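## Task

Get the yellow sponge into the tote (which is somewhere in the room) so that no part of it sticks out over the rim. It must stay there without the robot holding it. The robot must not tip over or be left leaning, or the task fails.

## Robot and tools

ROBOT. TidyBot++: a base 0.54 m long, 0.50 m wide and 0.38 m high on four powered casters. It carries one seven-joint arm with a two-finger gripper. The shoulder sits 0.12 m ahead of the base centre, 0.68 m above the floor. Cameras: base_camera (fixed on the base, 644x364) and wrist_camera (fisheye, 644x476, looks along the hand). The arm begins folded with the hand pointing down. Folded, the hand reaches up to 0.08 m past the base front and the elbow up to 1.15 m high. Objects may occasionally get nudged by something else.

FRAMES. Base frame: origin on the floor below the base centre, x forward, y left, z up. hand_pose is reported in this frame for the point between the finger pads; its z axis runs out along the fingers and its y axis is the closing direction. The odometry frame is the base frame as it was when the scene began. base_odometry counts wheel turns, so slip shows up as travel. Heading is positive to the left, from -3.142 to 3.142, and drifts by a few cm and degrees over many moves. base_tilt is in degrees; forward and right are positive.

execute_actions(actions, cameras). actions is a list with zero or one action. An empty list only returns state and images. An action may hold:
- base: exactly one relative command, an offset from where the base last measured itself. translate_m: metres, forward positive, -2 to 2. strafe_m: metres, left positive, -2 to 2. rotate_rad: radians, counter-clockwise from above positive, -6.3 to 6.3. A move that would take over 8.667 s at its top speed is refused.
- joints: absolute joint targets by name (radians, except the gripper). joint_1_rad: any angle; it swings the arm about vertical, positive clockwise from above (opposite to rotate_rad). joint_2_rad: shoulder, -2.249 to 2.249. joint_3_rad: any angle. joint_4_rad: elbow, -2.579 to 2.579. joint_5_rad: any angle. joint_6_rad: wrist, -2.099 to 2.099. joint_7_rad: any angle; with the hand down, positive is counter-clockwise from above, and at 1.57 the fingers open toward left and right. gripper_pos: 0 fully open (about 85 mm gap) to 1 fully closed; gap is roughly 85 x (1 - gripper_pos) mm. 'Any angle' joints go the short way round, so for big turns send steps under half a turn.
- speeds: optional lower top speeds for this action. translate_m and strafe_m 0.05 to 0.5 m/s, rotate_rad 0.1 to 1.57 rad/s; the maxima are the defaults.
All motions in an action start together. A joint or base you leave out may keep pushing toward an earlier target. Unknown keys or out-of-range values get the whole call refused. cameras: list of base_camera, wrist_camera or all; omitted or null gives all, [] gives none. No action runs longer than 15 s.

ARM GEOMETRY. Upper arm 0.42 m, forearm 0.31 m, hand 0.31 m to the hand point. With joint_1_rad = 0, joint_3_rad = 3.14 and joint_5_rad = 0 the arm moves in the base's x-z plane. Angles from vertical (positive leaning forward): upper arm = joint_2_rad, forearm = joint_2_rad - joint_4_rad, hand = joint_2_rad - joint_4_rad - joint_6_rad. Forward reach from the shoulder is the sum of length x sin(angle); height above it is the sum of length x cos(angle). A hand pointing down can rise to about 0.94 m above the floor, only near the base. Closed fingertips extend about 20 mm past the hand point.

Other tools. wait(seconds 0 to 10) commands nothing and returns state and images. zoom_image(camera, region [x0, y0, x1, y1] in pixels, at most 504 x 504) enlarges part of that camera's latest image. read_manual(section) only returns licence text. finished_scene(scene) ends the current scene irreversibly and reports success; pass the current scene's number. The result then gives the next scene's task. Replying without a tool call ends everything.

RESULT LINES. base_status and joint_status tell how each motion ended. 'done' for the base means the wheels turned as commanded, even if the base slipped or stopped short. 'off_target': came to rest away from the target, maybe still pushing. A gripper closing on an object reads 'off_target' at the width it stopped; 'done' at 1 means an empty grip. After 'contact_stop' or 'time_out' the target is dropped and the motion holds. 'joint command not followed' with a 'cause:' line means a self-collision check withheld the arm targets (the gripper still moves); those joints show 'not_followed' and may be retried on later actions. on_its_own lists what moved without being commanded. motor_effort gives each motor's load as a percentage of maximum, with the action's peak in brackets; readings carry offsets and noise. 'ARM HIT' flags a hard hit of the arm on the base or itself. 'MOTOR HOT' warns of heat from holding loads; an OVER-TEMPERATURE FAULT makes the arm sag and joints read 'limit_stop_at_motor_heat' (resend targets). A torque sensor reaching its limit (104.5 N m for joints 1 to 4, 51.3 for 5 to 7; warnings at 56.7 and 29.4) freezes the arm and gripper for 10 s and skips the rest of the call, while the base continues.

ACCURACY. Friction can leave joints slightly short while reporting done, so the hand often ends a cm or two off. To correct, send each joint its previous command plus (desired angle minus read angle). Trust camera images over hand_pose. Held loads make the arm sag; never command a joint to its reading while holding something.

CAUTIONS. The robot holds its last command while you are thinking. Avoid drops, slams and hard pushes. Don't drive while the arm is snagged high up (about 0.8 m or more) or pull sideways on a raised hand, since the robot can tip; backing away or retracting the arm straightens it. A blocked base pushes hard until it times out. No check keeps the arm off the base. Keep fingers clear of the floor. Release the object inside the tote and move the hand away before ending the scene.

Each tool is called after "Call:" as name(argument=value, ...), one argument or row to a line, values as JSON.

## Session

Call:
execute_actions(
  actions=[],
)

Scene clock: 0.00 s.
base_odometry: x=+0.000 y=+0.000 heading=+0.000 (m, m, rad; odometry frame)
base_tilt: forward=+0.2 right=+0.3 (deg)
base_status: not commanded
joint_positions: joint_1_rad=-0.014 joint_2_rad=-0.339 joint_3_rad=+3.148 joint_4_rad=-2.534 joint_5_rad=+0.044 joint_6_rad=-0.846 joint_7_rad=+1.613 gripper_pos=+0.000
joint_status: not commanded
motor_effort: joint_1_rad=+0 joint_2_rad=-1 joint_3_rad=+0 joint_4_rad=+15 joint_5_rad=-1 joint_6_rad=+2 joint_7_rad=+0 (%)
hand_pose: x=+0.2656 y=-0.0074 z=+0.5853 quat_wxyz=(+0.017, +0.998, +0.039, +0.050) (m; base frame)
pictures: base_camera, wrist_camera
Images, in order (width x height): base_camera 644x364, wrist_camera 644x476.

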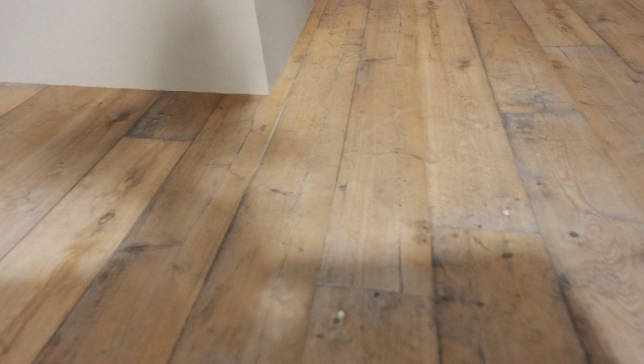

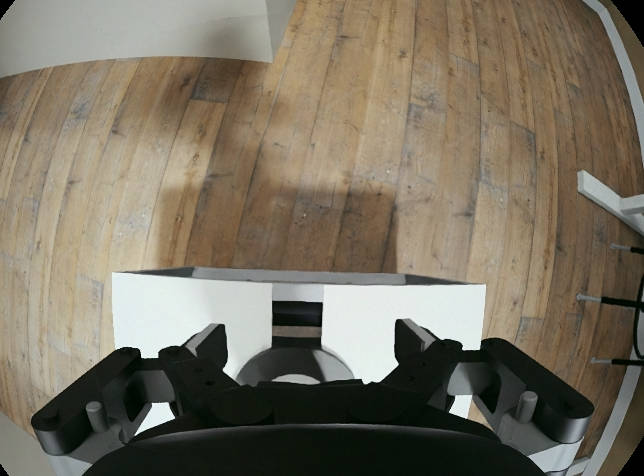

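Call:
execute_actions(
  actions=[
    {"joints": {"joint_6_rad": 0.4}},
  ],
  cameras=["wrist_camera"],
)

Scene clock: 4.67 s.
base_odometry: x=+0.000 y=+0.000 heading=+0.000 (m, m, rad; odometry frame)
base_tilt: forward=+0.2 right=+0.1 (deg)
base_status: not commanded
joint_positions: joint_1_rad=-0.014 joint_2_rad=-0.339 joint_3_rad=+3.148 joint_4_rad=-2.534 joint_5_rad=+0.044 joint_6_rad=+0.385 joint_7_rad=+1.613 gripper_pos=+0.000
joint_status: all done
motor_effort: joint_1_rad=+0(0) joint_2_rad=-6(6) joint_3_rad=+0(0) joint_4_rad=+19(19) joint_5_rad=-1(0) joint_6_rad=+9(9) joint_7_rad=+1(0) (%)
hand_pose: x=+0.5365 y=+0.0096 z=+0.8211 quat_wxyz=(+0.016, +0.785, +0.040, +0.617) (m; base frame)
pictures: wrist_camera
Images, in order (width x height): wrist_camera 644x476.

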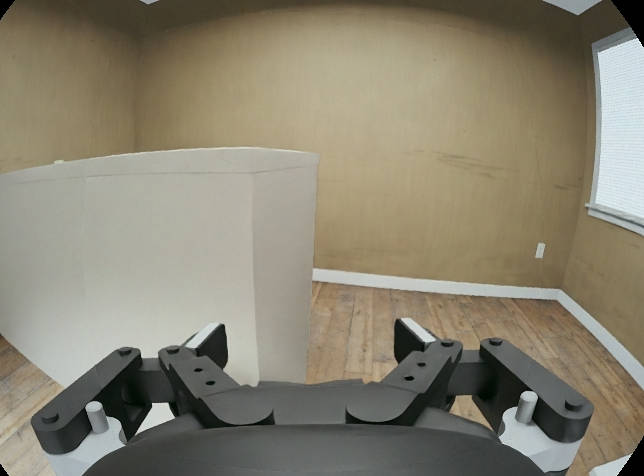

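Call:
zoom_image(
  camera="wrist_camera",
  region=[0, 100, 200, 220],
)

Call:
execute_actions(
  actions=[
    {"joints": {"joint_1_rad": 1.57}},
  ],
  cameras=["wrist_camera"],
)

Region (0, 100, 200, 220) of wrist_camera's 644x476 image, scaled by 2.520; it fills the top 302 rows of this view, and the rest is white.

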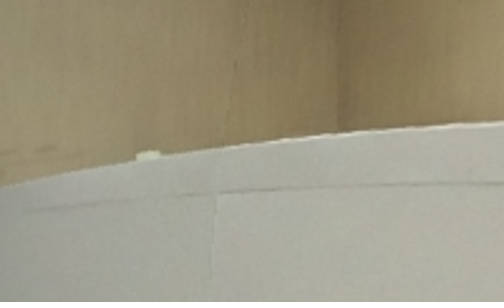

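Scene clock: 11.60 s.
base_odometry: x=+0.000 y=+0.000 heading=+0.000 (m, m, rad; odometry frame)
base_tilt: forward=+0.2 right=+0.1 (deg)
base_status: not commanded
joint_positions: joint_1_rad=+1.546 joint_2_rad=-0.339 joint_3_rad=+3.148 joint_4_rad=-2.534 joint_5_rad=+0.044 joint_6_rad=+0.385 joint_7_rad=+1.613 gripper_pos=+0.000
joint_status: all done
motor_effort: joint_1_rad=+0(1) joint_2_rad=-6(6) joint_3_rad=+1(1) joint_4_rad=+19(19) joint_5_rad=-1(1) joint_6_rad=+9(9) joint_7_rad=+0(0) (%)
hand_pose: x=+0.1332 y=-0.4173 z=+0.8211 quat_wxyz=(+0.445, +0.587, -0.524, +0.428) (m; base frame)
pictures: wrist_camera
Images, in order (width x height): wrist_camera 644x476.

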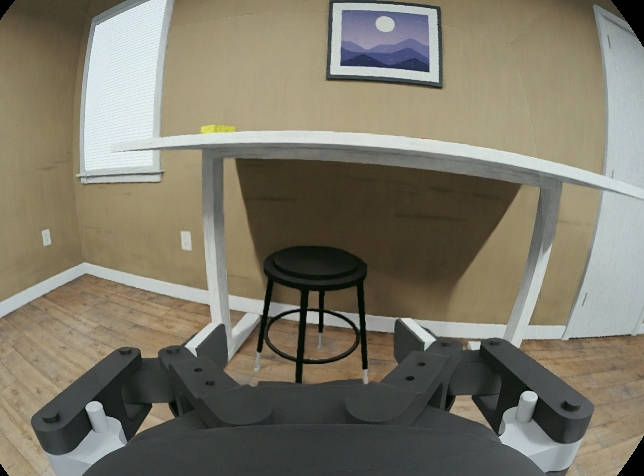

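Call:
execute_actions(
  actions=[
    {"joints": {"joint_1_rad": 3.1}},
  ],
  cameras=["wrist_camera"],
)

Call:
execute_actions(
  actions=[
    {"joints": {"joint_1_rad": -1.6}},
  ],
  cameras=["wrist_camera"],
)

Scene clock: 18.60 s.
base_odometry: x=+0.000 y=+0.000 heading=+0.000 (m, m, rad; odometry frame)
base_tilt: forward=+0.2 right=+0.1 (deg)
base_status: not commanded
joint_positions: joint_1_rad=+3.076 joint_2_rad=-0.339 joint_3_rad=+3.148 joint_4_rad=-2.534 joint_5_rad=+0.044 joint_6_rad=+0.385 joint_7_rad=+1.613 gripper_pos=+0.000
joint_status: all done
motor_effort: joint_1_rad=+0(1) joint_2_rad=-6(6) joint_3_rad=+0(1) joint_4_rad=+19(19) joint_5_rad=-1(1) joint_6_rad=+9(9) joint_7_rad=+0(0) (%)
hand_pose: x=-0.2974 y=-0.0312 z=+0.8211 quat_wxyz=(+0.618, +0.060, -0.784, +0.000) (m; base frame)
pictures: wrist_camera
Images, in order (width x height): wrist_camera 644x476.

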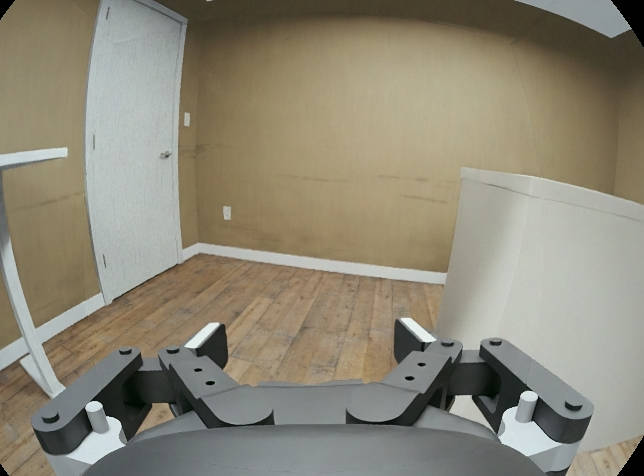

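Scene clock: 21.40 s.
base_odometry: x=+0.000 y=+0.000 heading=+0.000 (m, m, rad; odometry frame)
base_tilt: forward=+0.1 right=+0.3 (deg)
base_status: not commanded
joint_positions: joint_1_rad=+4.659 joint_2_rad=-0.339 joint_3_rad=+3.148 joint_4_rad=-2.534 joint_5_rad=+0.044 joint_6_rad=+0.385 joint_7_rad=+1.613 gripper_pos=+0.000
joint_status: all done
motor_effort: joint_1_rad=+1(1) joint_2_rad=-6(6) joint_3_rad=+0(1) joint_4_rad=+19(19) joint_5_rad=-1(1) joint_6_rad=+8(9) joint_7_rad=+0(0) (%)
hand_pose: x=+0.0929 y=+0.4168 z=+0.8211 quat_wxyz=(+0.434, -0.515, -0.594, -0.439) (m; base frame)
pictures: wrist_camera
Images, in order (width x height): wrist_camera 644x476.

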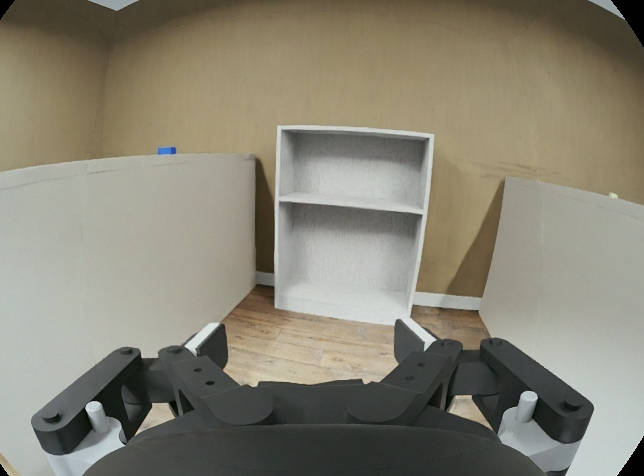

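Call:
execute_actions(
  actions=[
    {"joints": {"joint_2_rad": 0.0, "joint_4_rad": 0.0, "joint_6_rad": -2.0}},
  ],
  cameras=["wrist_camera"],
)

Scene clock: 27.93 s.
base_odometry: x=+0.000 y=+0.000 heading=+0.000 (m, m, rad; odometry frame)
base_tilt: forward=+0.2 right=+0.1 (deg)
base_status: not commanded
joint_positions: joint_1_rad=+4.659 joint_2_rad=-0.029 joint_3_rad=+3.148 joint_4_rad=-0.024 joint_5_rad=+0.044 joint_6_rad=-1.963 joint_7_rad=+1.613 gripper_pos=+0.000
joint_status: all done
motor_effort: joint_1_rad=+0(0) joint_2_rad=-4(14) joint_3_rad=+0(1) joint_4_rad=+5(23) joint_5_rad=-1(0) joint_6_rad=+8(10) joint_7_rad=+0(0) (%)
hand_pose: x=+0.1173 y=+0.2743 z=+1.2994 quat_wxyz=(+0.387, -0.573, -0.600, -0.402) (m; base frame)
pictures: wrist_camera
Images, in order (width x height): wrist_camera 644x476.

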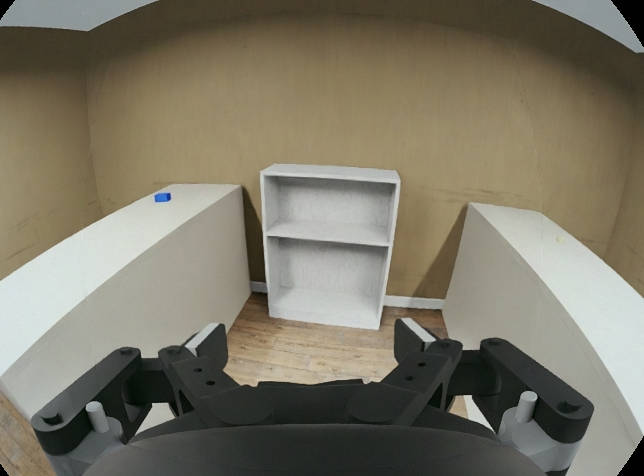

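Call:
execute_actions(
  actions=[
    {"joints": {"joint_1_rad": -0.6}},
  ],
  cameras=["wrist_camera"],
)

Scene clock: 32.60 s.
base_odometry: x=+0.000 y=+0.000 heading=+0.000 (m, m, rad; odometry frame)
base_tilt: forward=+0.2 right=+0.3 (deg)
base_status: not commanded
joint_positions: joint_1_rad=+5.658 joint_2_rad=-0.026 joint_3_rad=+3.148 joint_4_rad=-0.024 joint_5_rad=+0.044 joint_6_rad=-1.963 joint_7_rad=+1.613 gripper_pos=+0.000
joint_status: all done
motor_effort: joint_1_rad=+0(1) joint_2_rad=-4(4) joint_3_rad=+0(0) joint_4_rad=+5(5) joint_5_rad=-1(1) joint_6_rad=+9(9) joint_7_rad=+0(0) (%)
hand_pose: x=+0.3503 y=+0.1511 z=+1.2985 quat_wxyz=(+0.147, -0.791, -0.253, -0.537) (m; base frame)
pictures: wrist_camera
Images, in order (width x height): wrist_camera 644x476.

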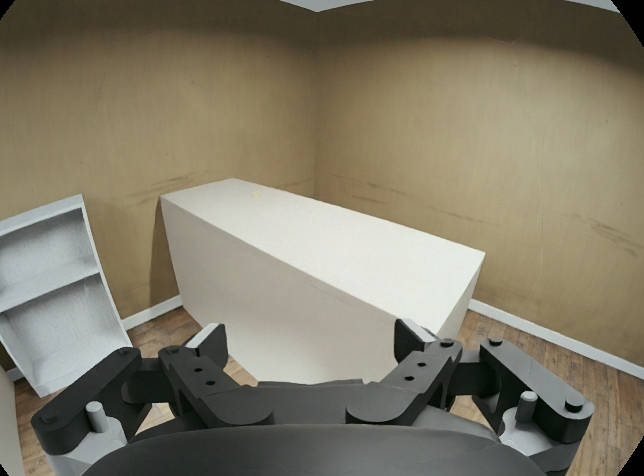

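Call:
execute_actions(
  actions=[
    {"joints": {"joint_1_rad": 1.3}},
  ],
  cameras=["wrist_camera"],
)

Scene clock: 38.03 s.
base_odometry: x=+0.000 y=+0.000 heading=+0.000 (m, m, rad; odometry frame)
base_tilt: forward=+0.1 right=+0.3 (deg)
base_status: not commanded
joint_positions: joint_1_rad=+7.558 joint_2_rad=-0.024 joint_3_rad=+3.148 joint_4_rad=-0.024 joint_5_rad=+0.044 joint_6_rad=-1.963 joint_7_rad=+1.613 gripper_pos=+0.000
joint_status: all done
motor_effort: joint_1_rad=+0(1) joint_2_rad=-4(5) joint_3_rad=+0(0) joint_4_rad=+5(6) joint_5_rad=+0(1) joint_6_rad=+8(9) joint_7_rad=+0(0) (%)
hand_pose: x=+0.1876 y=-0.2688 z=+1.2980 quat_wxyz=(-0.351, -0.666, +0.497, -0.431) (m; base frame)
pictures: wrist_camera
Images, in order (width x height): wrist_camera 644x476.

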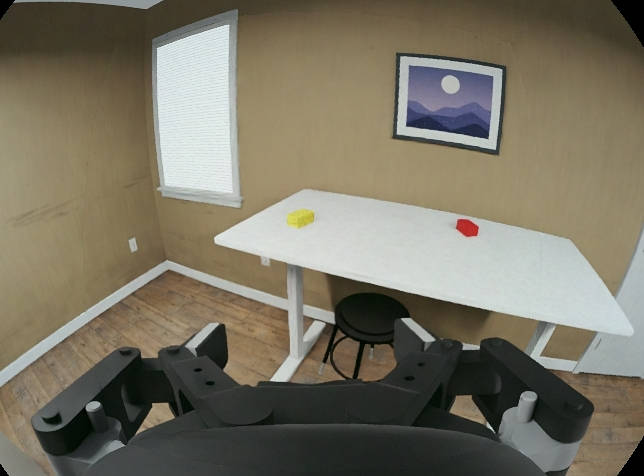

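Call:
execute_actions(
  actions=[
    {"base": {"strafe_m": -0.42}, "joints": {"joint_1_rad": 0.0}},
  ],
  cameras=[],
)

Call:
execute_actions(
  actions=[
    {"base": {"translate_m": 1.05}},
  ],
)

Scene clock: 68.93 s.
base_odometry: x=+0.000 y=-0.420 heading=+0.001 (m, m, rad; odometry frame)
base_tilt: forward=+0.2 right=+0.2 (deg)
base_status: done
joint_positions: joint_1_rad=+6.309 joint_2_rad=-0.006 joint_3_rad=+3.148 joint_4_rad=-0.021 joint_5_rad=+0.044 joint_6_rad=-1.963 joint_7_rad=+1.613 gripper_pos=+0.000
joint_status: all done
motor_effort: joint_1_rad=+0(0) joint_2_rad=-5(9) joint_3_rad=+0(1) joint_4_rad=+6(7) joint_5_rad=+0(2) joint_6_rad=+9(9) joint_7_rad=+0(1) (%)
hand_pose: x=+0.4067 y=-0.0203 z=+1.2935 quat_wxyz=(-0.032, -0.835, +0.014, -0.548) (m; base frame)
pictures: none
No camera images: the call's "cameras" was empty. Leave "cameras" out to get every camera's image.

Scene clock: 72.40 s.
base_odometry: x=+1.050 y=-0.420 heading=+0.000 (m, m, rad; odometry frame)
base_tilt: forward=+0.2 right=+0.2 (deg)
base_status: done
joint_positions: joint_1_rad=+6.309 joint_2_rad=-0.002 joint_3_rad=+3.148 joint_4_rad=-0.020 joint_5_rad=+0.044 joint_6_rad=-1.963 joint_7_rad=+1.613 gripper_pos=+0.000
joint_status: not commanded
motor_effort: joint_1_rad=+0(0) joint_2_rad=-5(9) joint_3_rad=+0(0) joint_4_rad=+6(7) joint_5_rad=-1(0) joint_6_rad=+8(9) joint_7_rad=+0(0) (%)
hand_pose: x=+0.4087 y=-0.0203 z=+1.2927 quat_wxyz=(-0.032, -0.836, +0.014, -0.547) (m; base frame)
pictures: base_camera, wrist_camera
Images, in order (width x height): base_camera 644x364, wrist_camera 644x476.

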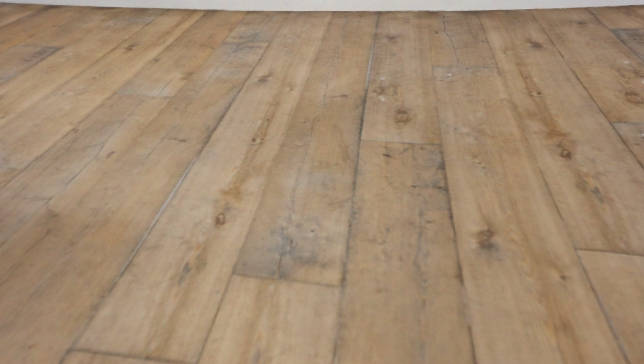

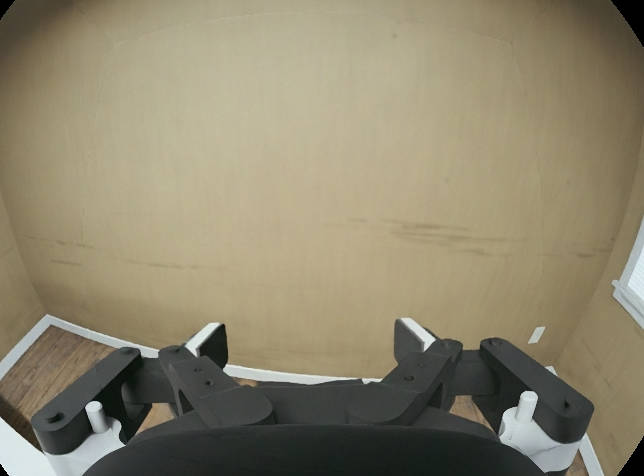

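Let me peek behind the front counter while I'm here.

Call:
execute_actions(
  actions=[
    {"joints": {"joint_1_rad": -1.1}},
  ],
  cameras=["wrist_camera"],
)

Scene clock: 76.17 s.
base_odometry: x=+1.050 y=-0.420 heading=+0.000 (m, m, rad; odometry frame)
base_tilt: forward=+0.1 right=+0.2 (deg)
base_status: not commanded
joint_positions: joint_1_rad=+5.209 joint_2_rad=-0.002 joint_3_rad=+3.148 joint_4_rad=-0.020 joint_5_rad=+0.044 joint_6_rad=-1.963 joint_7_rad=+1.613 gripper_pos=+0.000
joint_status: all done
motor_effort: joint_1_rad=+0(0) joint_2_rad=-5(6) joint_3_rad=+0(0) joint_4_rad=+5(6) joint_5_rad=+0(0) joint_6_rad=+9(9) joint_7_rad=+1(0) (%)
hand_pose: x=+0.2685 y=+0.2490 z=+1.2927 quat_wxyz=(+0.258, -0.720, -0.425, -0.484) (m; base frame)
pictures: wrist_camera
Images, in order (width x height): wrist_camera 644x476.

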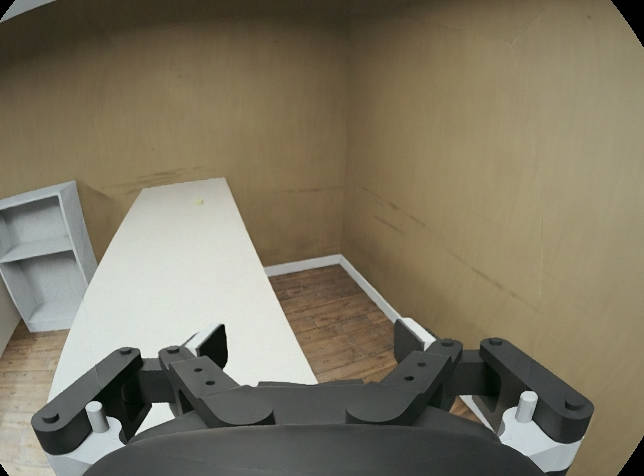

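Call:
execute_actions(
  actions=[
    {"base": {"strafe_m": -0.75}, "joints": {"joint_1_rad": 0.0}},
  ],
  cameras=[],
)

Call:
execute_actions(
  actions=[
    {"base": {"rotate_rad": 3.14}},
  ],
)

Scene clock: 83.40 s.
base_odometry: x=+1.051 y=-1.170 heading=+0.001 (m, m, rad; odometry frame)
base_tilt: forward=+0.1 right=+0.2 (deg)
base_status: done
joint_positions: joint_1_rad=+6.259 joint_2_rad=+0.000 joint_3_rad=+3.148 joint_4_rad=-0.020 joint_5_rad=+0.044 joint_6_rad=-1.963 joint_7_rad=+1.613 gripper_pos=+0.000
joint_status: all done
motor_effort: joint_1_rad=+0(1) joint_2_rad=-5(11) joint_3_rad=+0(1) joint_4_rad=+5(7) joint_5_rad=+0(2) joint_6_rad=+9(9) joint_7_rad=+0(0) (%)
hand_pose: x=+0.4103 y=-0.0060 z=+1.2923 quat_wxyz=(-0.019, -0.837, -0.007, -0.547) (m; base frame)
pictures: none
No camera images: the call's "cameras" was empty. Leave "cameras" out to get every camera's image.

Scene clock: 86.73 s.
base_odometry: x=+1.052 y=-1.170 heading=+3.140 (m, m, rad; odometry frame)
base_tilt: forward=+0.2 right=+0.2 (deg)
base_status: done
joint_positions: joint_1_rad=+6.259 joint_2_rad=+0.000 joint_3_rad=+3.148 joint_4_rad=-0.020 joint_5_rad=+0.044 joint_6_rad=-1.963 joint_7_rad=+1.613 gripper_pos=+0.000
joint_status: not commanded
motor_effort: joint_1_rad=-1(1) joint_2_rad=-5(10) joint_3_rad=+0(0) joint_4_rad=+5(7) joint_5_rad=-1(0) joint_6_rad=+9(8) joint_7_rad=+0(0) (%)
hand_pose: x=+0.4103 y=-0.0060 z=+1.2923 quat_wxyz=(-0.019, -0.837, -0.007, -0.547) (m; base frame)
pictures: base_camera, wrist_camera
Images, in order (width x height): base_camera 644x364, wrist_camera 644x476.

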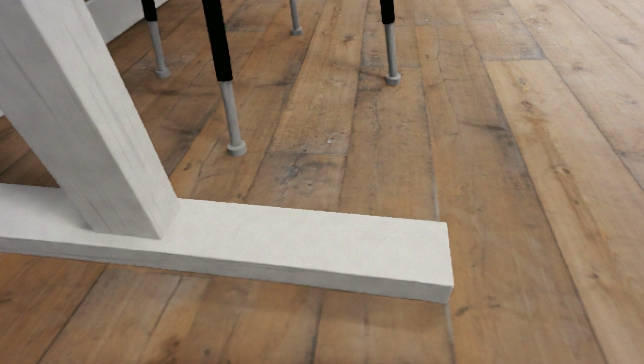

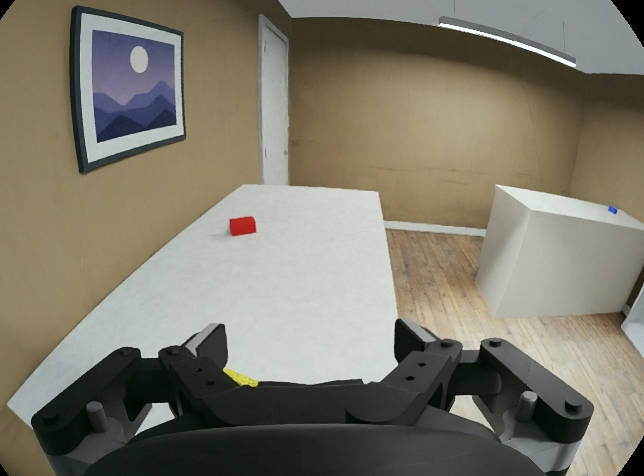

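Call:
execute_actions(
  actions=[
    {"joints": {"joint_4_rad": -0.45, "joint_6_rad": -2.05}},
  ],
  cameras=["wrist_camera"],
)

Scene clock: 92.67 s.
base_odometry: x=+1.052 y=-1.170 heading=+3.140 (m, m, rad; odometry frame)
base_tilt: forward=+0.2 right=+0.1 (deg)
base_status: not commanded
joint_positions: joint_1_rad=+6.259 joint_2_rad=+0.000 joint_3_rad=+3.148 joint_4_rad=-0.427 joint_5_rad=+0.044 joint_6_rad=-2.010 joint_7_rad=+1.613 gripper_pos=+0.000
joint_status: all done
motor_effort: joint_1_rad=+0(0) joint_2_rad=-10(12) joint_3_rad=+0(0) joint_4_rad=+11(12) joint_5_rad=-1(1) joint_6_rad=+6(8) joint_7_rad=+0(0) (%)
hand_pose: x=+0.4506 y=-0.0050 z=+1.1516 quat_wxyz=(-0.019, -0.938, -0.013, -0.345) (m; base frame)
pictures: wrist_camera
Images, in order (width x height): wrist_camera 644x476.

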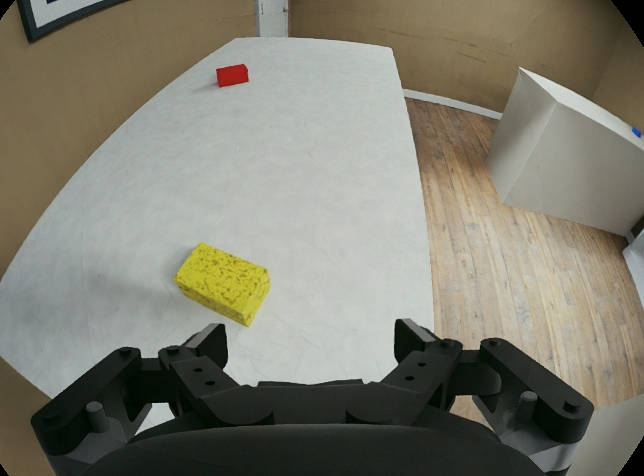

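Call:
execute_actions(
  actions=[
    {"base": {"strafe_m": 0.09}},
  ],
  cameras=["wrist_camera"],
)

Scene clock: 114.70 s.
base_odometry: x=+1.052 y=-1.260 heading=-3.142 (m, m, rad; odometry frame)
base_tilt: forward=+0.2 right=+0.3 (deg)
base_status: done
joint_positions: joint_1_rad=+6.261 joint_2_rad=+0.000 joint_3_rad=+3.148 joint_4_rad=-0.427 joint_5_rad=+0.044 joint_6_rad=-2.010 joint_7_rad=+1.613 gripper_pos=+0.000
joint_status: not commanded
motor_effort: joint_1_rad=+0(2) joint_2_rad=-10(12) joint_3_rad=+0(2) joint_4_rad=+11(11) joint_5_rad=+0(1) joint_6_rad=+6(6) joint_7_rad=+0(0) (%)
hand_pose: x=+0.4506 y=-0.0055 z=+1.1516 quat_wxyz=(-0.020, -0.938, -0.012, -0.345) (m; base frame)
pictures: wrist_camera
Images, in order (width x height): wrist_camera 644x476.

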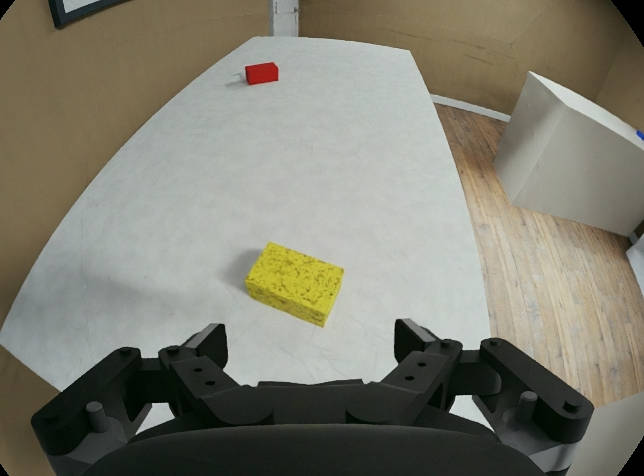

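Call:
execute_actions(
  actions=[
    {"base": {"translate_m": 0.07}, "joints": {"joint_2_rad": 0.22, "joint_4_rad": -0.32, "joint_6_rad": -2.09, "joint_7_rad": 2.74}},
  ],
)

Scene clock: 132.30 s.
base_odometry: x=+0.981 y=-1.260 heading=-3.141 (m, m, rad; odometry frame)
base_tilt: forward=+0.1 right=+0.2 (deg)
base_status: done
joint_positions: joint_1_rad=+6.261 joint_2_rad=+0.206 joint_3_rad=+3.148 joint_4_rad=-0.348 joint_5_rad=+0.044 joint_6_rad=-2.048 joint_7_rad=+2.731 gripper_pos=+0.000
joint_status: all done
joint sent to its limit — the command would take joint_6_rad past its lower limit, so that joint was sent only as far as its limit.
motor_effort: joint_1_rad=+0(1) joint_2_rad=-19(22) joint_3_rad=+0(1) joint_4_rad=+12(13) joint_5_rad=+0(0) joint_6_rad=+5(7) joint_7_rad=+0(0) (%)
hand_pose: x=+0.5305 y=-0.0034 z=+1.0940 quat_wxyz=(-0.158, -0.810, -0.523, -0.215) (m; base frame)
pictures: base_camera, wrist_camera
Images, in order (width x height): base_camera 644x364, wrist_camera 644x476.

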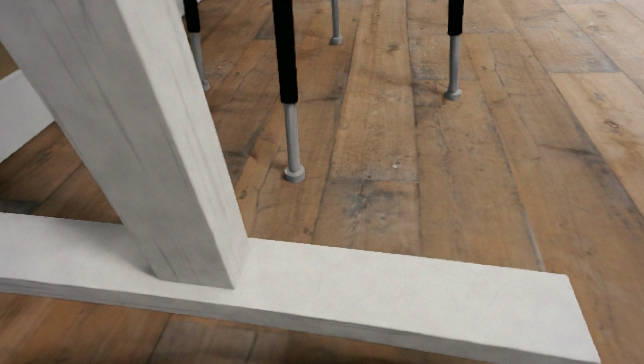

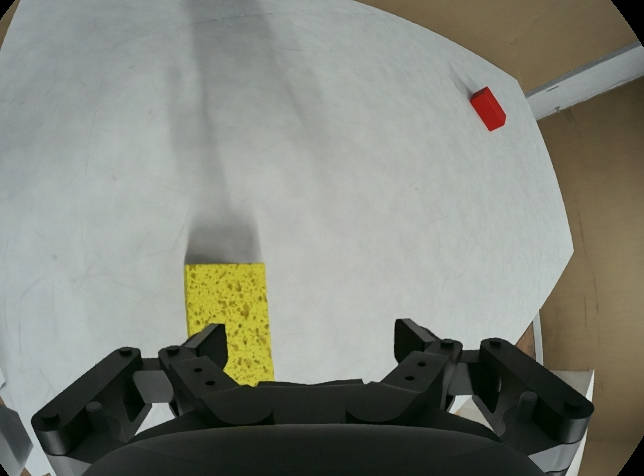

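Call:
execute_actions(
  actions=[
    {"joints": {"joint_4_rad": -0.53}},
  ],
  cameras=["wrist_camera"],
)

Scene clock: 140.53 s.
base_odometry: x=+0.982 y=-1.260 heading=-3.141 (m, m, rad; odometry frame)
base_tilt: forward=+0.1 right=+0.1 (deg)
base_status: not commanded
joint_positions: joint_1_rad=+6.261 joint_2_rad=+0.208 joint_3_rad=+3.148 joint_4_rad=-0.508 joint_5_rad=+0.044 joint_6_rad=-2.048 joint_7_rad=+2.731 gripper_pos=+0.000
joint_status: all done
motor_effort: joint_1_rad=+0(0) joint_2_rad=-21(23) joint_3_rad=+0(0) joint_4_rad=+13(14) joint_5_rad=-1(0) joint_6_rad=+4(5) joint_7_rad=+0(1) (%)
hand_pose: x=+0.5269 y=-0.0035 z=+1.0413 quat_wxyz=(-0.116, -0.824, -0.534, -0.148) (m; base frame)
pictures: wrist_camera
Images, in order (width x height): wrist_camera 644x476.

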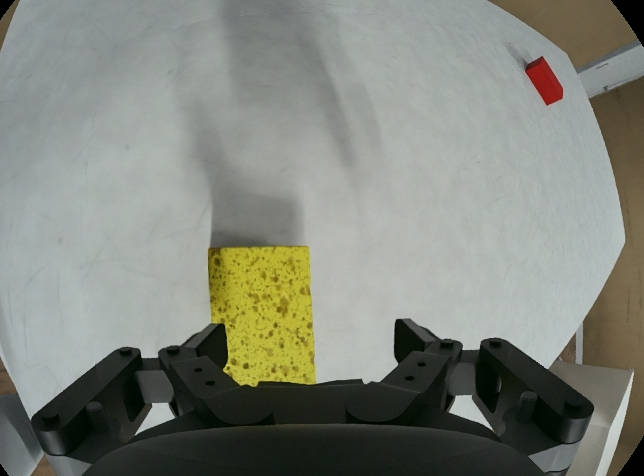

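Call:
execute_actions(
  actions=[
    {"base": {"translate_m": -0.02}},
  ],
  cameras=["wrist_camera"],
)

Scene clock: 146.00 s.
base_odometry: x=+1.002 y=-1.260 heading=-3.141 (m, m, rad; odometry frame)
base_tilt: forward=+0.2 right=+0.1 (deg)
base_status: done
joint_positions: joint_1_rad=+6.261 joint_2_rad=+0.210 joint_3_rad=+3.148 joint_4_rad=-0.508 joint_5_rad=+0.044 joint_6_rad=-2.051 joint_7_rad=+2.731 gripper_pos=+0.000
joint_status: not commanded
motor_effort: joint_1_rad=+0(2) joint_2_rad=-21(25) joint_3_rad=+0(1) joint_4_rad=+13(15) joint_5_rad=-1(0) joint_6_rad=+3(4) joint_7_rad=+0(0) (%)
hand_pose: x=+0.5269 y=-0.0035 z=+1.0400 quat_wxyz=(-0.115, -0.825, -0.534, -0.146) (m; base frame)
pictures: wrist_camera
Images, in order (width x height): wrist_camera 644x476.

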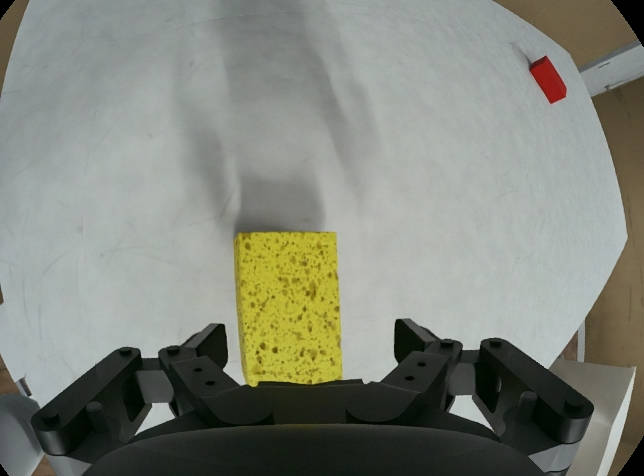

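Call:
execute_actions(
  actions=[
    {"joints": {"joint_4_rad": -0.65}},
  ],
  cameras=["wrist_camera"],
)

Scene clock: 148.67 s.
base_odometry: x=+1.002 y=-1.260 heading=-3.141 (m, m, rad; odometry frame)
base_tilt: forward=+0.3 right=+0.1 (deg)
base_status: not commanded
joint_positions: joint_1_rad=+6.261 joint_2_rad=+0.211 joint_3_rad=+3.148 joint_4_rad=-0.628 joint_5_rad=+0.044 joint_6_rad=-2.051 joint_7_rad=+2.731 gripper_pos=+0.000
joint_status: all done
motor_effort: joint_1_rad=+0(0) joint_2_rad=-22(23) joint_3_rad=+0(0) joint_4_rad=+14(15) joint_5_rad=+0(0) joint_6_rad=+3(4) joint_7_rad=+0(1) (%)
hand_pose: x=+0.5183 y=-0.0037 z=+1.0021 quat_wxyz=(-0.084, -0.832, -0.540, -0.096) (m; base frame)
pictures: wrist_camera
Images, in order (width x height): wrist_camera 644x476.

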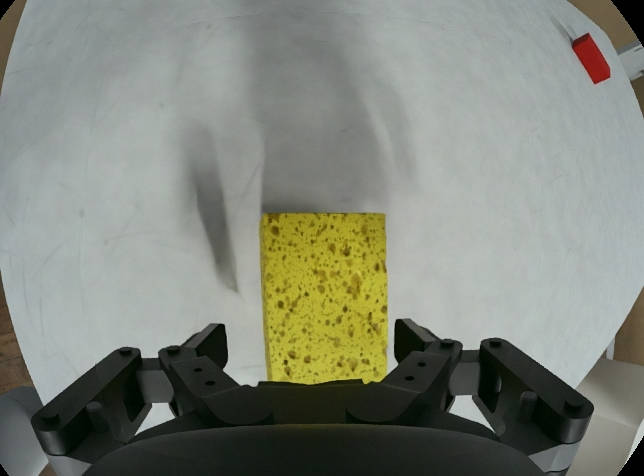

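Call:
execute_actions(
  actions=[
    {"base": {"translate_m": 0.017}},
  ],
  cameras=[],
)

Call:
execute_actions(
  actions=[
    {"joints": {"joint_4_rad": -0.715}},
  ],
  cameras=["wrist_camera"],
)

Scene clock: 155.03 s.
base_odometry: x=+0.984 y=-1.260 heading=-3.141 (m, m, rad; odometry frame)
base_tilt: forward=+0.2 right=+0.2 (deg)
base_status: done
joint_positions: joint_1_rad=+6.261 joint_2_rad=+0.219 joint_3_rad=+3.148 joint_4_rad=-0.628 joint_5_rad=+0.044 joint_6_rad=-2.052 joint_7_rad=+2.731 gripper_pos=+0.000
joint_status: not commanded
motor_effort: joint_1_rad=+0(0) joint_2_rad=-23(27) joint_3_rad=+0(0) joint_4_rad=+14(15) joint_5_rad=-1(0) joint_6_rad=+2(3) joint_7_rad=+0(0) (%)
hand_pose: x=+0.5208 y=-0.0036 z=+0.9985 quat_wxyz=(-0.081, -0.832, -0.541, -0.091) (m; base frame)
pictures: none
No camera images: the call's "cameras" was empty. Leave "cameras" out to get every camera's image.

Scene clock: 155.83 s.
base_odometry: x=+0.984 y=-1.260 heading=-3.141 (m, m, rad; odometry frame)
base_tilt: forward=+0.2 right=+0.2 (deg)
base_status: not commanded
joint_positions: joint_1_rad=+6.261 joint_2_rad=+0.219 joint_3_rad=+3.148 joint_4_rad=-0.694 joint_5_rad=+0.044 joint_6_rad=-2.052 joint_7_rad=+2.731 gripper_pos=+0.000
joint_status: all done
motor_effort: joint_1_rad=+0(0) joint_2_rad=-23(24) joint_3_rad=+0(0) joint_4_rad=+15(15) joint_5_rad=-1(1) joint_6_rad=+2(2) joint_7_rad=+1(0) (%)
hand_pose: x=+0.5140 y=-0.0038 z=+0.9784 quat_wxyz=(-0.064, -0.835, -0.543, -0.064) (m; base frame)
pictures: wrist_camera
Images, in order (width x height): wrist_camera 644x476.

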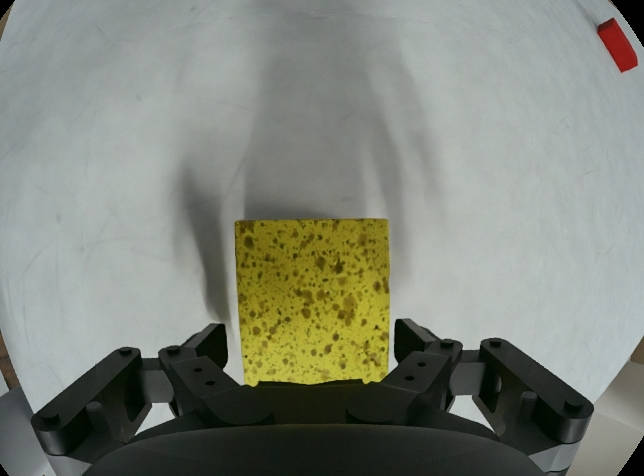

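Well positioned. Close the gripper.

Call:
execute_actions(
  actions=[
    {"joints": {"gripper_pos": 1.0}},
  ],
  cameras=["wrist_camera"],
)

Scene clock: 159.90 s.
base_odometry: x=+0.985 y=-1.260 heading=-3.141 (m, m, rad; odometry frame)
base_tilt: forward=+0.3 right=+0.2 (deg)
base_status: not commanded
joint_positions: joint_1_rad=+6.261 joint_2_rad=+0.208 joint_3_rad=+3.148 joint_4_rad=-0.699 joint_5_rad=+0.044 joint_6_rad=-2.052 joint_7_rad=+2.731 gripper_pos=+0.362
joint_status: gripper_pos off_target (ended at +0.362, target +1.000)
motor_effort: joint_1_rad=+0(0) joint_2_rad=-20(23) joint_3_rad=+0(0) joint_4_rad=+13(15) joint_5_rad=-1(0) joint_6_rad=+1(7) joint_7_rad=+1(0) (%)
hand_pose: x=+0.5100 y=-0.0038 z=+0.9812 quat_wxyz=(-0.065, -0.835, -0.543, -0.066) (m; base frame)
pictures: wrist_camera
Images, in order (width x height): wrist_camera 644x476.

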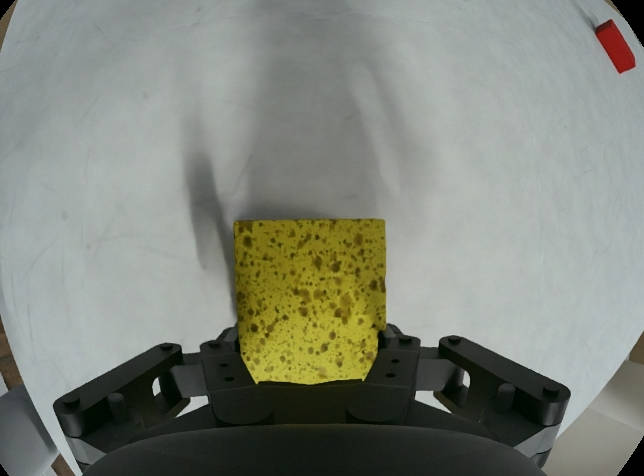

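Call:
execute_actions(
  actions=[
    {"joints": {"joint_4_rad": -0.25, "joint_2_rad": 0.0}},
  ],
  cameras=["wrist_camera"],
)

Scene clock: 164.03 s.
base_odometry: x=+0.985 y=-1.260 heading=-3.141 (m, m, rad; odometry frame)
base_tilt: forward=+0.2 right=+0.2 (deg)
base_status: not commanded
joint_positions: joint_1_rad=+6.261 joint_2_rad=+0.000 joint_3_rad=+3.148 joint_4_rad=-0.267 joint_5_rad=+0.044 joint_6_rad=-2.052 joint_7_rad=+2.731 gripper_pos=+0.362
joint_status: all done
motor_effort: joint_1_rad=+0(1) joint_2_rad=-8(26) joint_3_rad=+0(0) joint_4_rad=+9(16) joint_5_rad=-1(1) joint_6_rad=+6(7) joint_7_rad=+0(0) (%)
hand_pose: x=+0.4298 y=-0.0056 z=+1.1941 quat_wxyz=(-0.228, -0.772, -0.494, -0.329) (m; base frame)
pictures: wrist_camera
Images, in order (width x height): wrist_camera 644x476.

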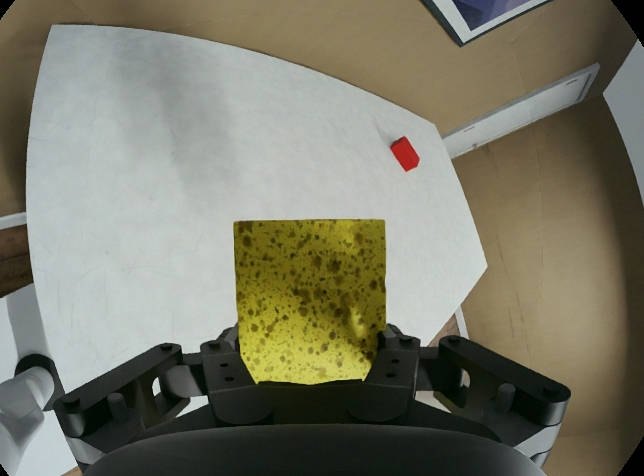

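Call:
execute_actions(
  actions=[
    {"base": {"translate_m": -0.12}, "joints": {"joint_7_rad": 1.57, "joint_4_rad": 0.0, "joint_6_rad": -1.9}},
  ],
  cameras=[],
)

Call:
execute_actions(
  actions=[
    {"base": {"strafe_m": -0.84}},
  ],
  cameras=[],
)

Call:
execute_actions(
  actions=[
    {"base": {"translate_m": 2.0}},
  ],
)

Scene clock: 170.27 s.
base_odometry: x=+1.105 y=-1.261 heading=-3.141 (m, m, rad; odometry frame)
base_tilt: forward=+0.2 right=+0.2 (deg)
base_status: done
joint_positions: joint_1_rad=+6.261 joint_2_rad=-0.002 joint_3_rad=+3.148 joint_4_rad=-0.023 joint_5_rad=+0.044 joint_6_rad=-1.937 joint_7_rad=+1.581 gripper_pos=+0.362
joint_status: all done
motor_effort: joint_1_rad=+0(2) joint_2_rad=-6(14) joint_3_rad=+0(1) joint_4_rad=+6(10) joint_5_rad=-1(1) joint_6_rad=+9(8) joint_7_rad=+0(2) (%)
hand_pose: x=+0.4132 y=-0.0066 z=+1.2991 quat_wxyz=(-0.011, -0.830, +0.007, -0.557) (m; base frame)
pictures: none
No camera images: the call's "cameras" was empty. Leave "cameras" out to get every camera's image.

Scene clock: 173.33 s.
base_odometry: x=+1.106 y=-0.420 heading=+3.141 (m, m, rad; odometry frame)
base_tilt: forward=+0.2 right=+0.3 (deg)
base_status: done
joint_positions: joint_1_rad=+6.261 joint_2_rad=-0.002 joint_3_rad=+3.148 joint_4_rad=-0.023 joint_5_rad=+0.044 joint_6_rad=-1.937 joint_7_rad=+1.581 gripper_pos=+0.362
joint_status: not commanded
motor_effort: joint_1_rad=+0(1) joint_2_rad=-5(6) joint_3_rad=+0(1) joint_4_rad=+6(6) joint_5_rad=+0(1) joint_6_rad=+9(9) joint_7_rad=+1(0) (%)
hand_pose: x=+0.4132 y=-0.0066 z=+1.2991 quat_wxyz=(-0.011, -0.830, +0.007, -0.557) (m; base frame)
pictures: none
No camera images: the call's "cameras" was empty. Leave "cameras" out to get every camera's image.

Scene clock: 178.70 s.
base_odometry: x=-0.895 y=-0.419 heading=+3.141 (m, m, rad; odometry frame)
base_tilt: forward=+0.2 right=+0.2 (deg)
base_status: done
joint_positions: joint_1_rad=+6.261 joint_2_rad=+0.000 joint_3_rad=+3.148 joint_4_rad=-0.021 joint_5_rad=+0.044 joint_6_rad=-1.937 joint_7_rad=+1.581 gripper_pos=+0.362
joint_status: not commanded
motor_effort: joint_1_rad=+0(1) joint_2_rad=-6(10) joint_3_rad=+0(0) joint_4_rad=+5(7) joint_5_rad=-1(1) joint_6_rad=+9(9) joint_7_rad=+0(0) (%)
hand_pose: x=+0.4140 y=-0.0066 z=+1.2991 quat_wxyz=(-0.011, -0.830, +0.007, -0.557) (m; base frame)
pictures: base_camera, wrist_camera
Images, in order (width x height): base_camera 644x364, wrist_camera 644x476.

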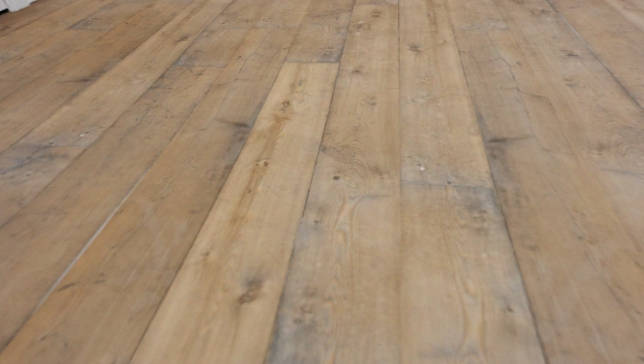

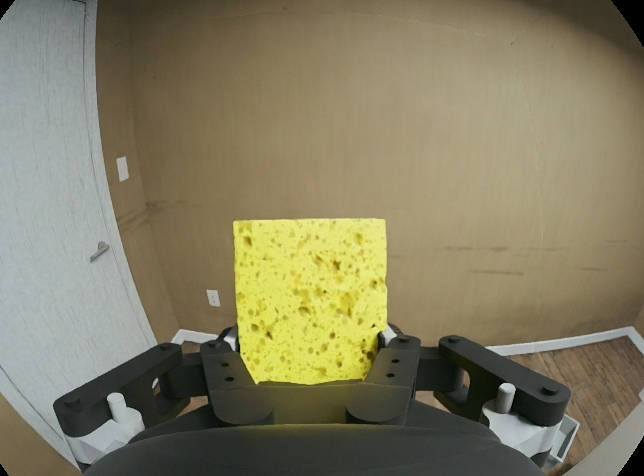

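Call:
execute_actions(
  actions=[
    {"base": {"translate_m": 0.5}, "joints": {"joint_1_rad": 1.0, "joint_4_rad": -0.5}},
  ],
)

Scene clock: 183.53 s.
base_odometry: x=-1.395 y=-0.418 heading=+3.141 (m, m, rad; odometry frame)
base_tilt: forward=+0.2 right=+0.2 (deg)
base_status: done
joint_positions: joint_1_rad=+7.256 joint_2_rad=+0.009 joint_3_rad=+3.148 joint_4_rad=-0.477 joint_5_rad=+0.044 joint_6_rad=-1.937 joint_7_rad=+1.581 gripper_pos=+0.362
joint_status: all done
motor_effort: joint_1_rad=+0(2) joint_2_rad=-12(16) joint_3_rad=+0(1) joint_4_rad=+12(12) joint_5_rad=+0(0) joint_6_rad=+6(9) joint_7_rad=+0(0) (%)
hand_pose: x=+0.3079 y=-0.3013 z=+1.1464 quat_wxyz=(-0.181, -0.821, +0.449, -0.302) (m; base frame)
pictures: base_camera, wrist_camera
Images, in order (width x height): base_camera 644x364, wrist_camera 644x476.

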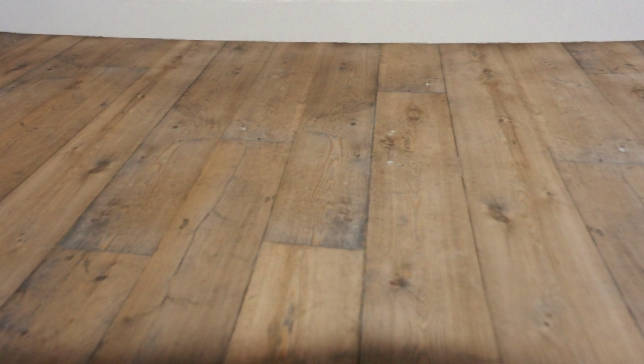

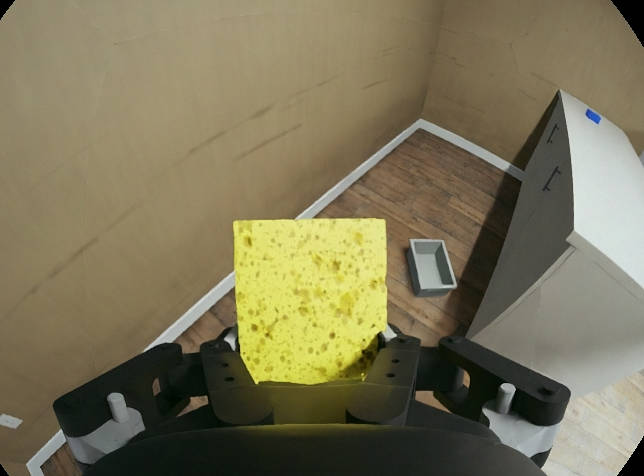

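Call:
execute_actions(
  actions=[
    {"base": {"translate_m": 0.38}, "joints": {"joint_1_rad": 0.0}},
  ],
  cameras=[],
)

Call:
execute_actions(
  actions=[
    {"base": {"rotate_rad": -1.57}},
  ],
  cameras=[],
)

Call:
execute_actions(
  actions=[
    {"base": {"translate_m": 0.6}},
  ],
)

Scene clock: 201.33 s.
base_odometry: x=-1.775 y=-0.418 heading=+3.141 (m, m, rad; odometry frame)
base_tilt: forward=+0.1 right=+0.1 (deg)
base_status: done
joint_positions: joint_1_rad=+6.308 joint_2_rad=+0.012 joint_3_rad=+3.148 joint_4_rad=-0.480 joint_5_rad=+0.044 joint_6_rad=-1.936 joint_7_rad=+1.581 gripper_pos=+0.362
joint_status: all done
motor_effort: joint_1_rad=+0(0) joint_2_rad=-12(18) joint_3_rad=+0(1) joint_4_rad=+12(13) joint_5_rad=-1(0) joint_6_rad=+6(7) joint_7_rad=+0(0) (%)
hand_pose: x=+0.4753 y=-0.0221 z=+1.1446 quat_wxyz=(-0.023, -0.937, +0.024, -0.349) (m; base frame)
pictures: none
No camera images: the call's "cameras" was empty. Leave "cameras" out to get every camera's image.

Scene clock: 203.67 s.
base_odometry: x=-1.775 y=-0.418 heading=+1.571 (m, m, rad; odometry frame)
base_tilt: forward=+0.2 right=+0.2 (deg)
base_status: done
joint_positions: joint_1_rad=+6.306 joint_2_rad=+0.012 joint_3_rad=+3.148 joint_4_rad=-0.480 joint_5_rad=+0.044 joint_6_rad=-1.936 joint_7_rad=+1.581 gripper_pos=+0.362
joint_status: not commanded
motor_effort: joint_1_rad=+0(1) joint_2_rad=-12(16) joint_3_rad=+0(1) joint_4_rad=+12(13) joint_5_rad=+0(1) joint_6_rad=+7(6) joint_7_rad=+0(0) (%)
hand_pose: x=+0.4754 y=-0.0215 z=+1.1447 quat_wxyz=(-0.023, -0.936, +0.023, -0.349) (m; base frame)
pictures: none
No camera images: the call's "cameras" was empty. Leave "cameras" out to get every camera's image.

Scene clock: 206.23 s.
base_odometry: x=-1.774 y=+0.182 heading=+1.571 (m, m, rad; odometry frame)
base_tilt: forward=+0.3 right=+0.2 (deg)
base_status: done
joint_positions: joint_1_rad=+6.306 joint_2_rad=+0.006 joint_3_rad=+3.148 joint_4_rad=-0.480 joint_5_rad=+0.044 joint_6_rad=-1.936 joint_7_rad=+1.581 gripper_pos=+0.362
joint_status: not commanded
motor_effort: joint_1_rad=+0(1) joint_2_rad=-13(17) joint_3_rad=+0(0) joint_4_rad=+12(13) joint_5_rad=-1(1) joint_6_rad=+6(7) joint_7_rad=+0(0) (%)
hand_pose: x=+0.4729 y=-0.0214 z=+1.1465 quat_wxyz=(-0.023, -0.936, +0.023, -0.352) (m; base frame)
pictures: base_camera, wrist_camera
Images, in order (width x height): base_camera 644x364, wrist_camera 644x476.

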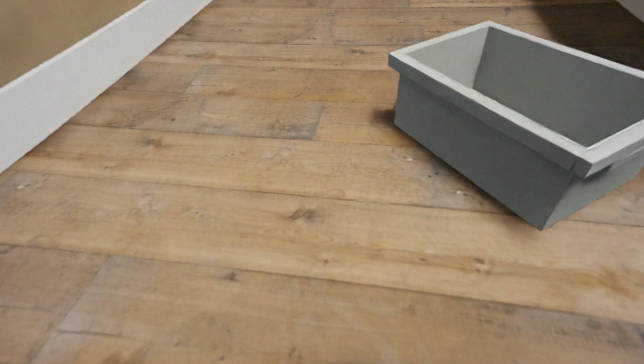

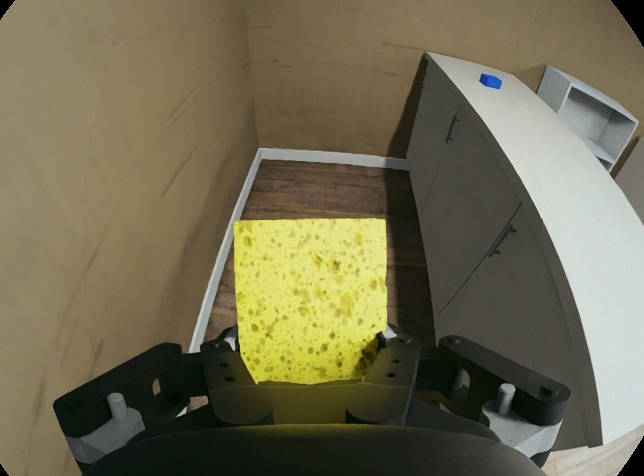

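Call:
execute_actions(
  actions=[
    {"joints": {"joint_1_rad": 0.45, "joint_2_rad": 1.196, "joint_4_rad": -1.232, "joint_6_rad": -0.714, "joint_7_rad": 2.63}},
  ],
)

Scene clock: 228.13 s.
base_odometry: x=-1.774 y=+0.182 heading=+1.571 (m, m, rad; odometry frame)
base_tilt: forward=+0.2 right=+0.2 (deg)
base_status: not commanded
joint_positions: joint_1_rad=+6.709 joint_2_rad=+1.181 joint_3_rad=+3.148 joint_4_rad=-1.208 joint_5_rad=+0.044 joint_6_rad=-0.753 joint_7_rad=+2.603 gripper_pos=+0.363
joint_status: all done
motor_effort: joint_1_rad=+0(2) joint_2_rad=-47(54) joint_3_rad=-1(1) joint_4_rad=+11(18) joint_5_rad=+0(0) joint_6_rad=+0(6) joint_7_rad=+0(0) (%)
hand_pose: x=+0.6646 y=-0.2602 z=+0.3012 quat_wxyz=(-0.013, -0.950, -0.312, +0.012) (m; base frame)
pictures: base_camera, wrist_camera
Images, in order (width x height): base_camera 644x364, wrist_camera 644x476.

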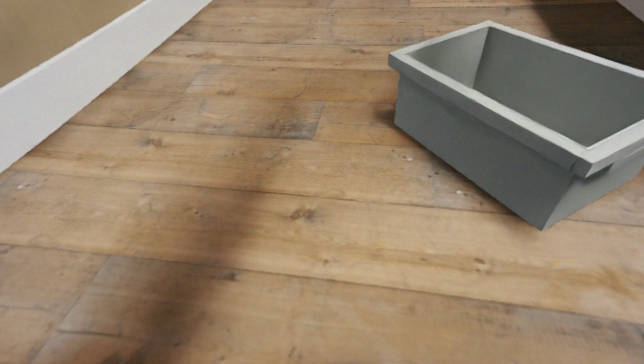

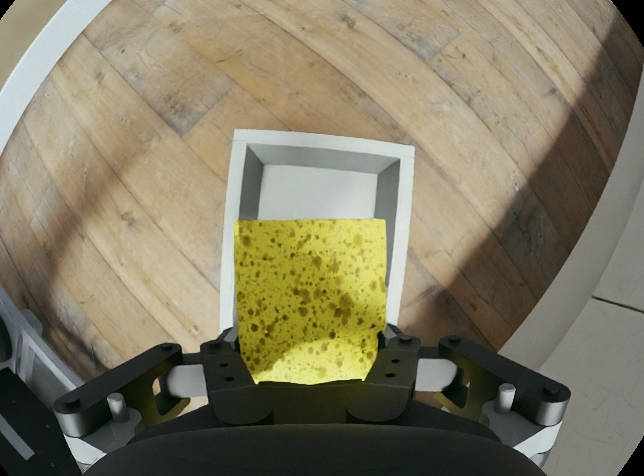

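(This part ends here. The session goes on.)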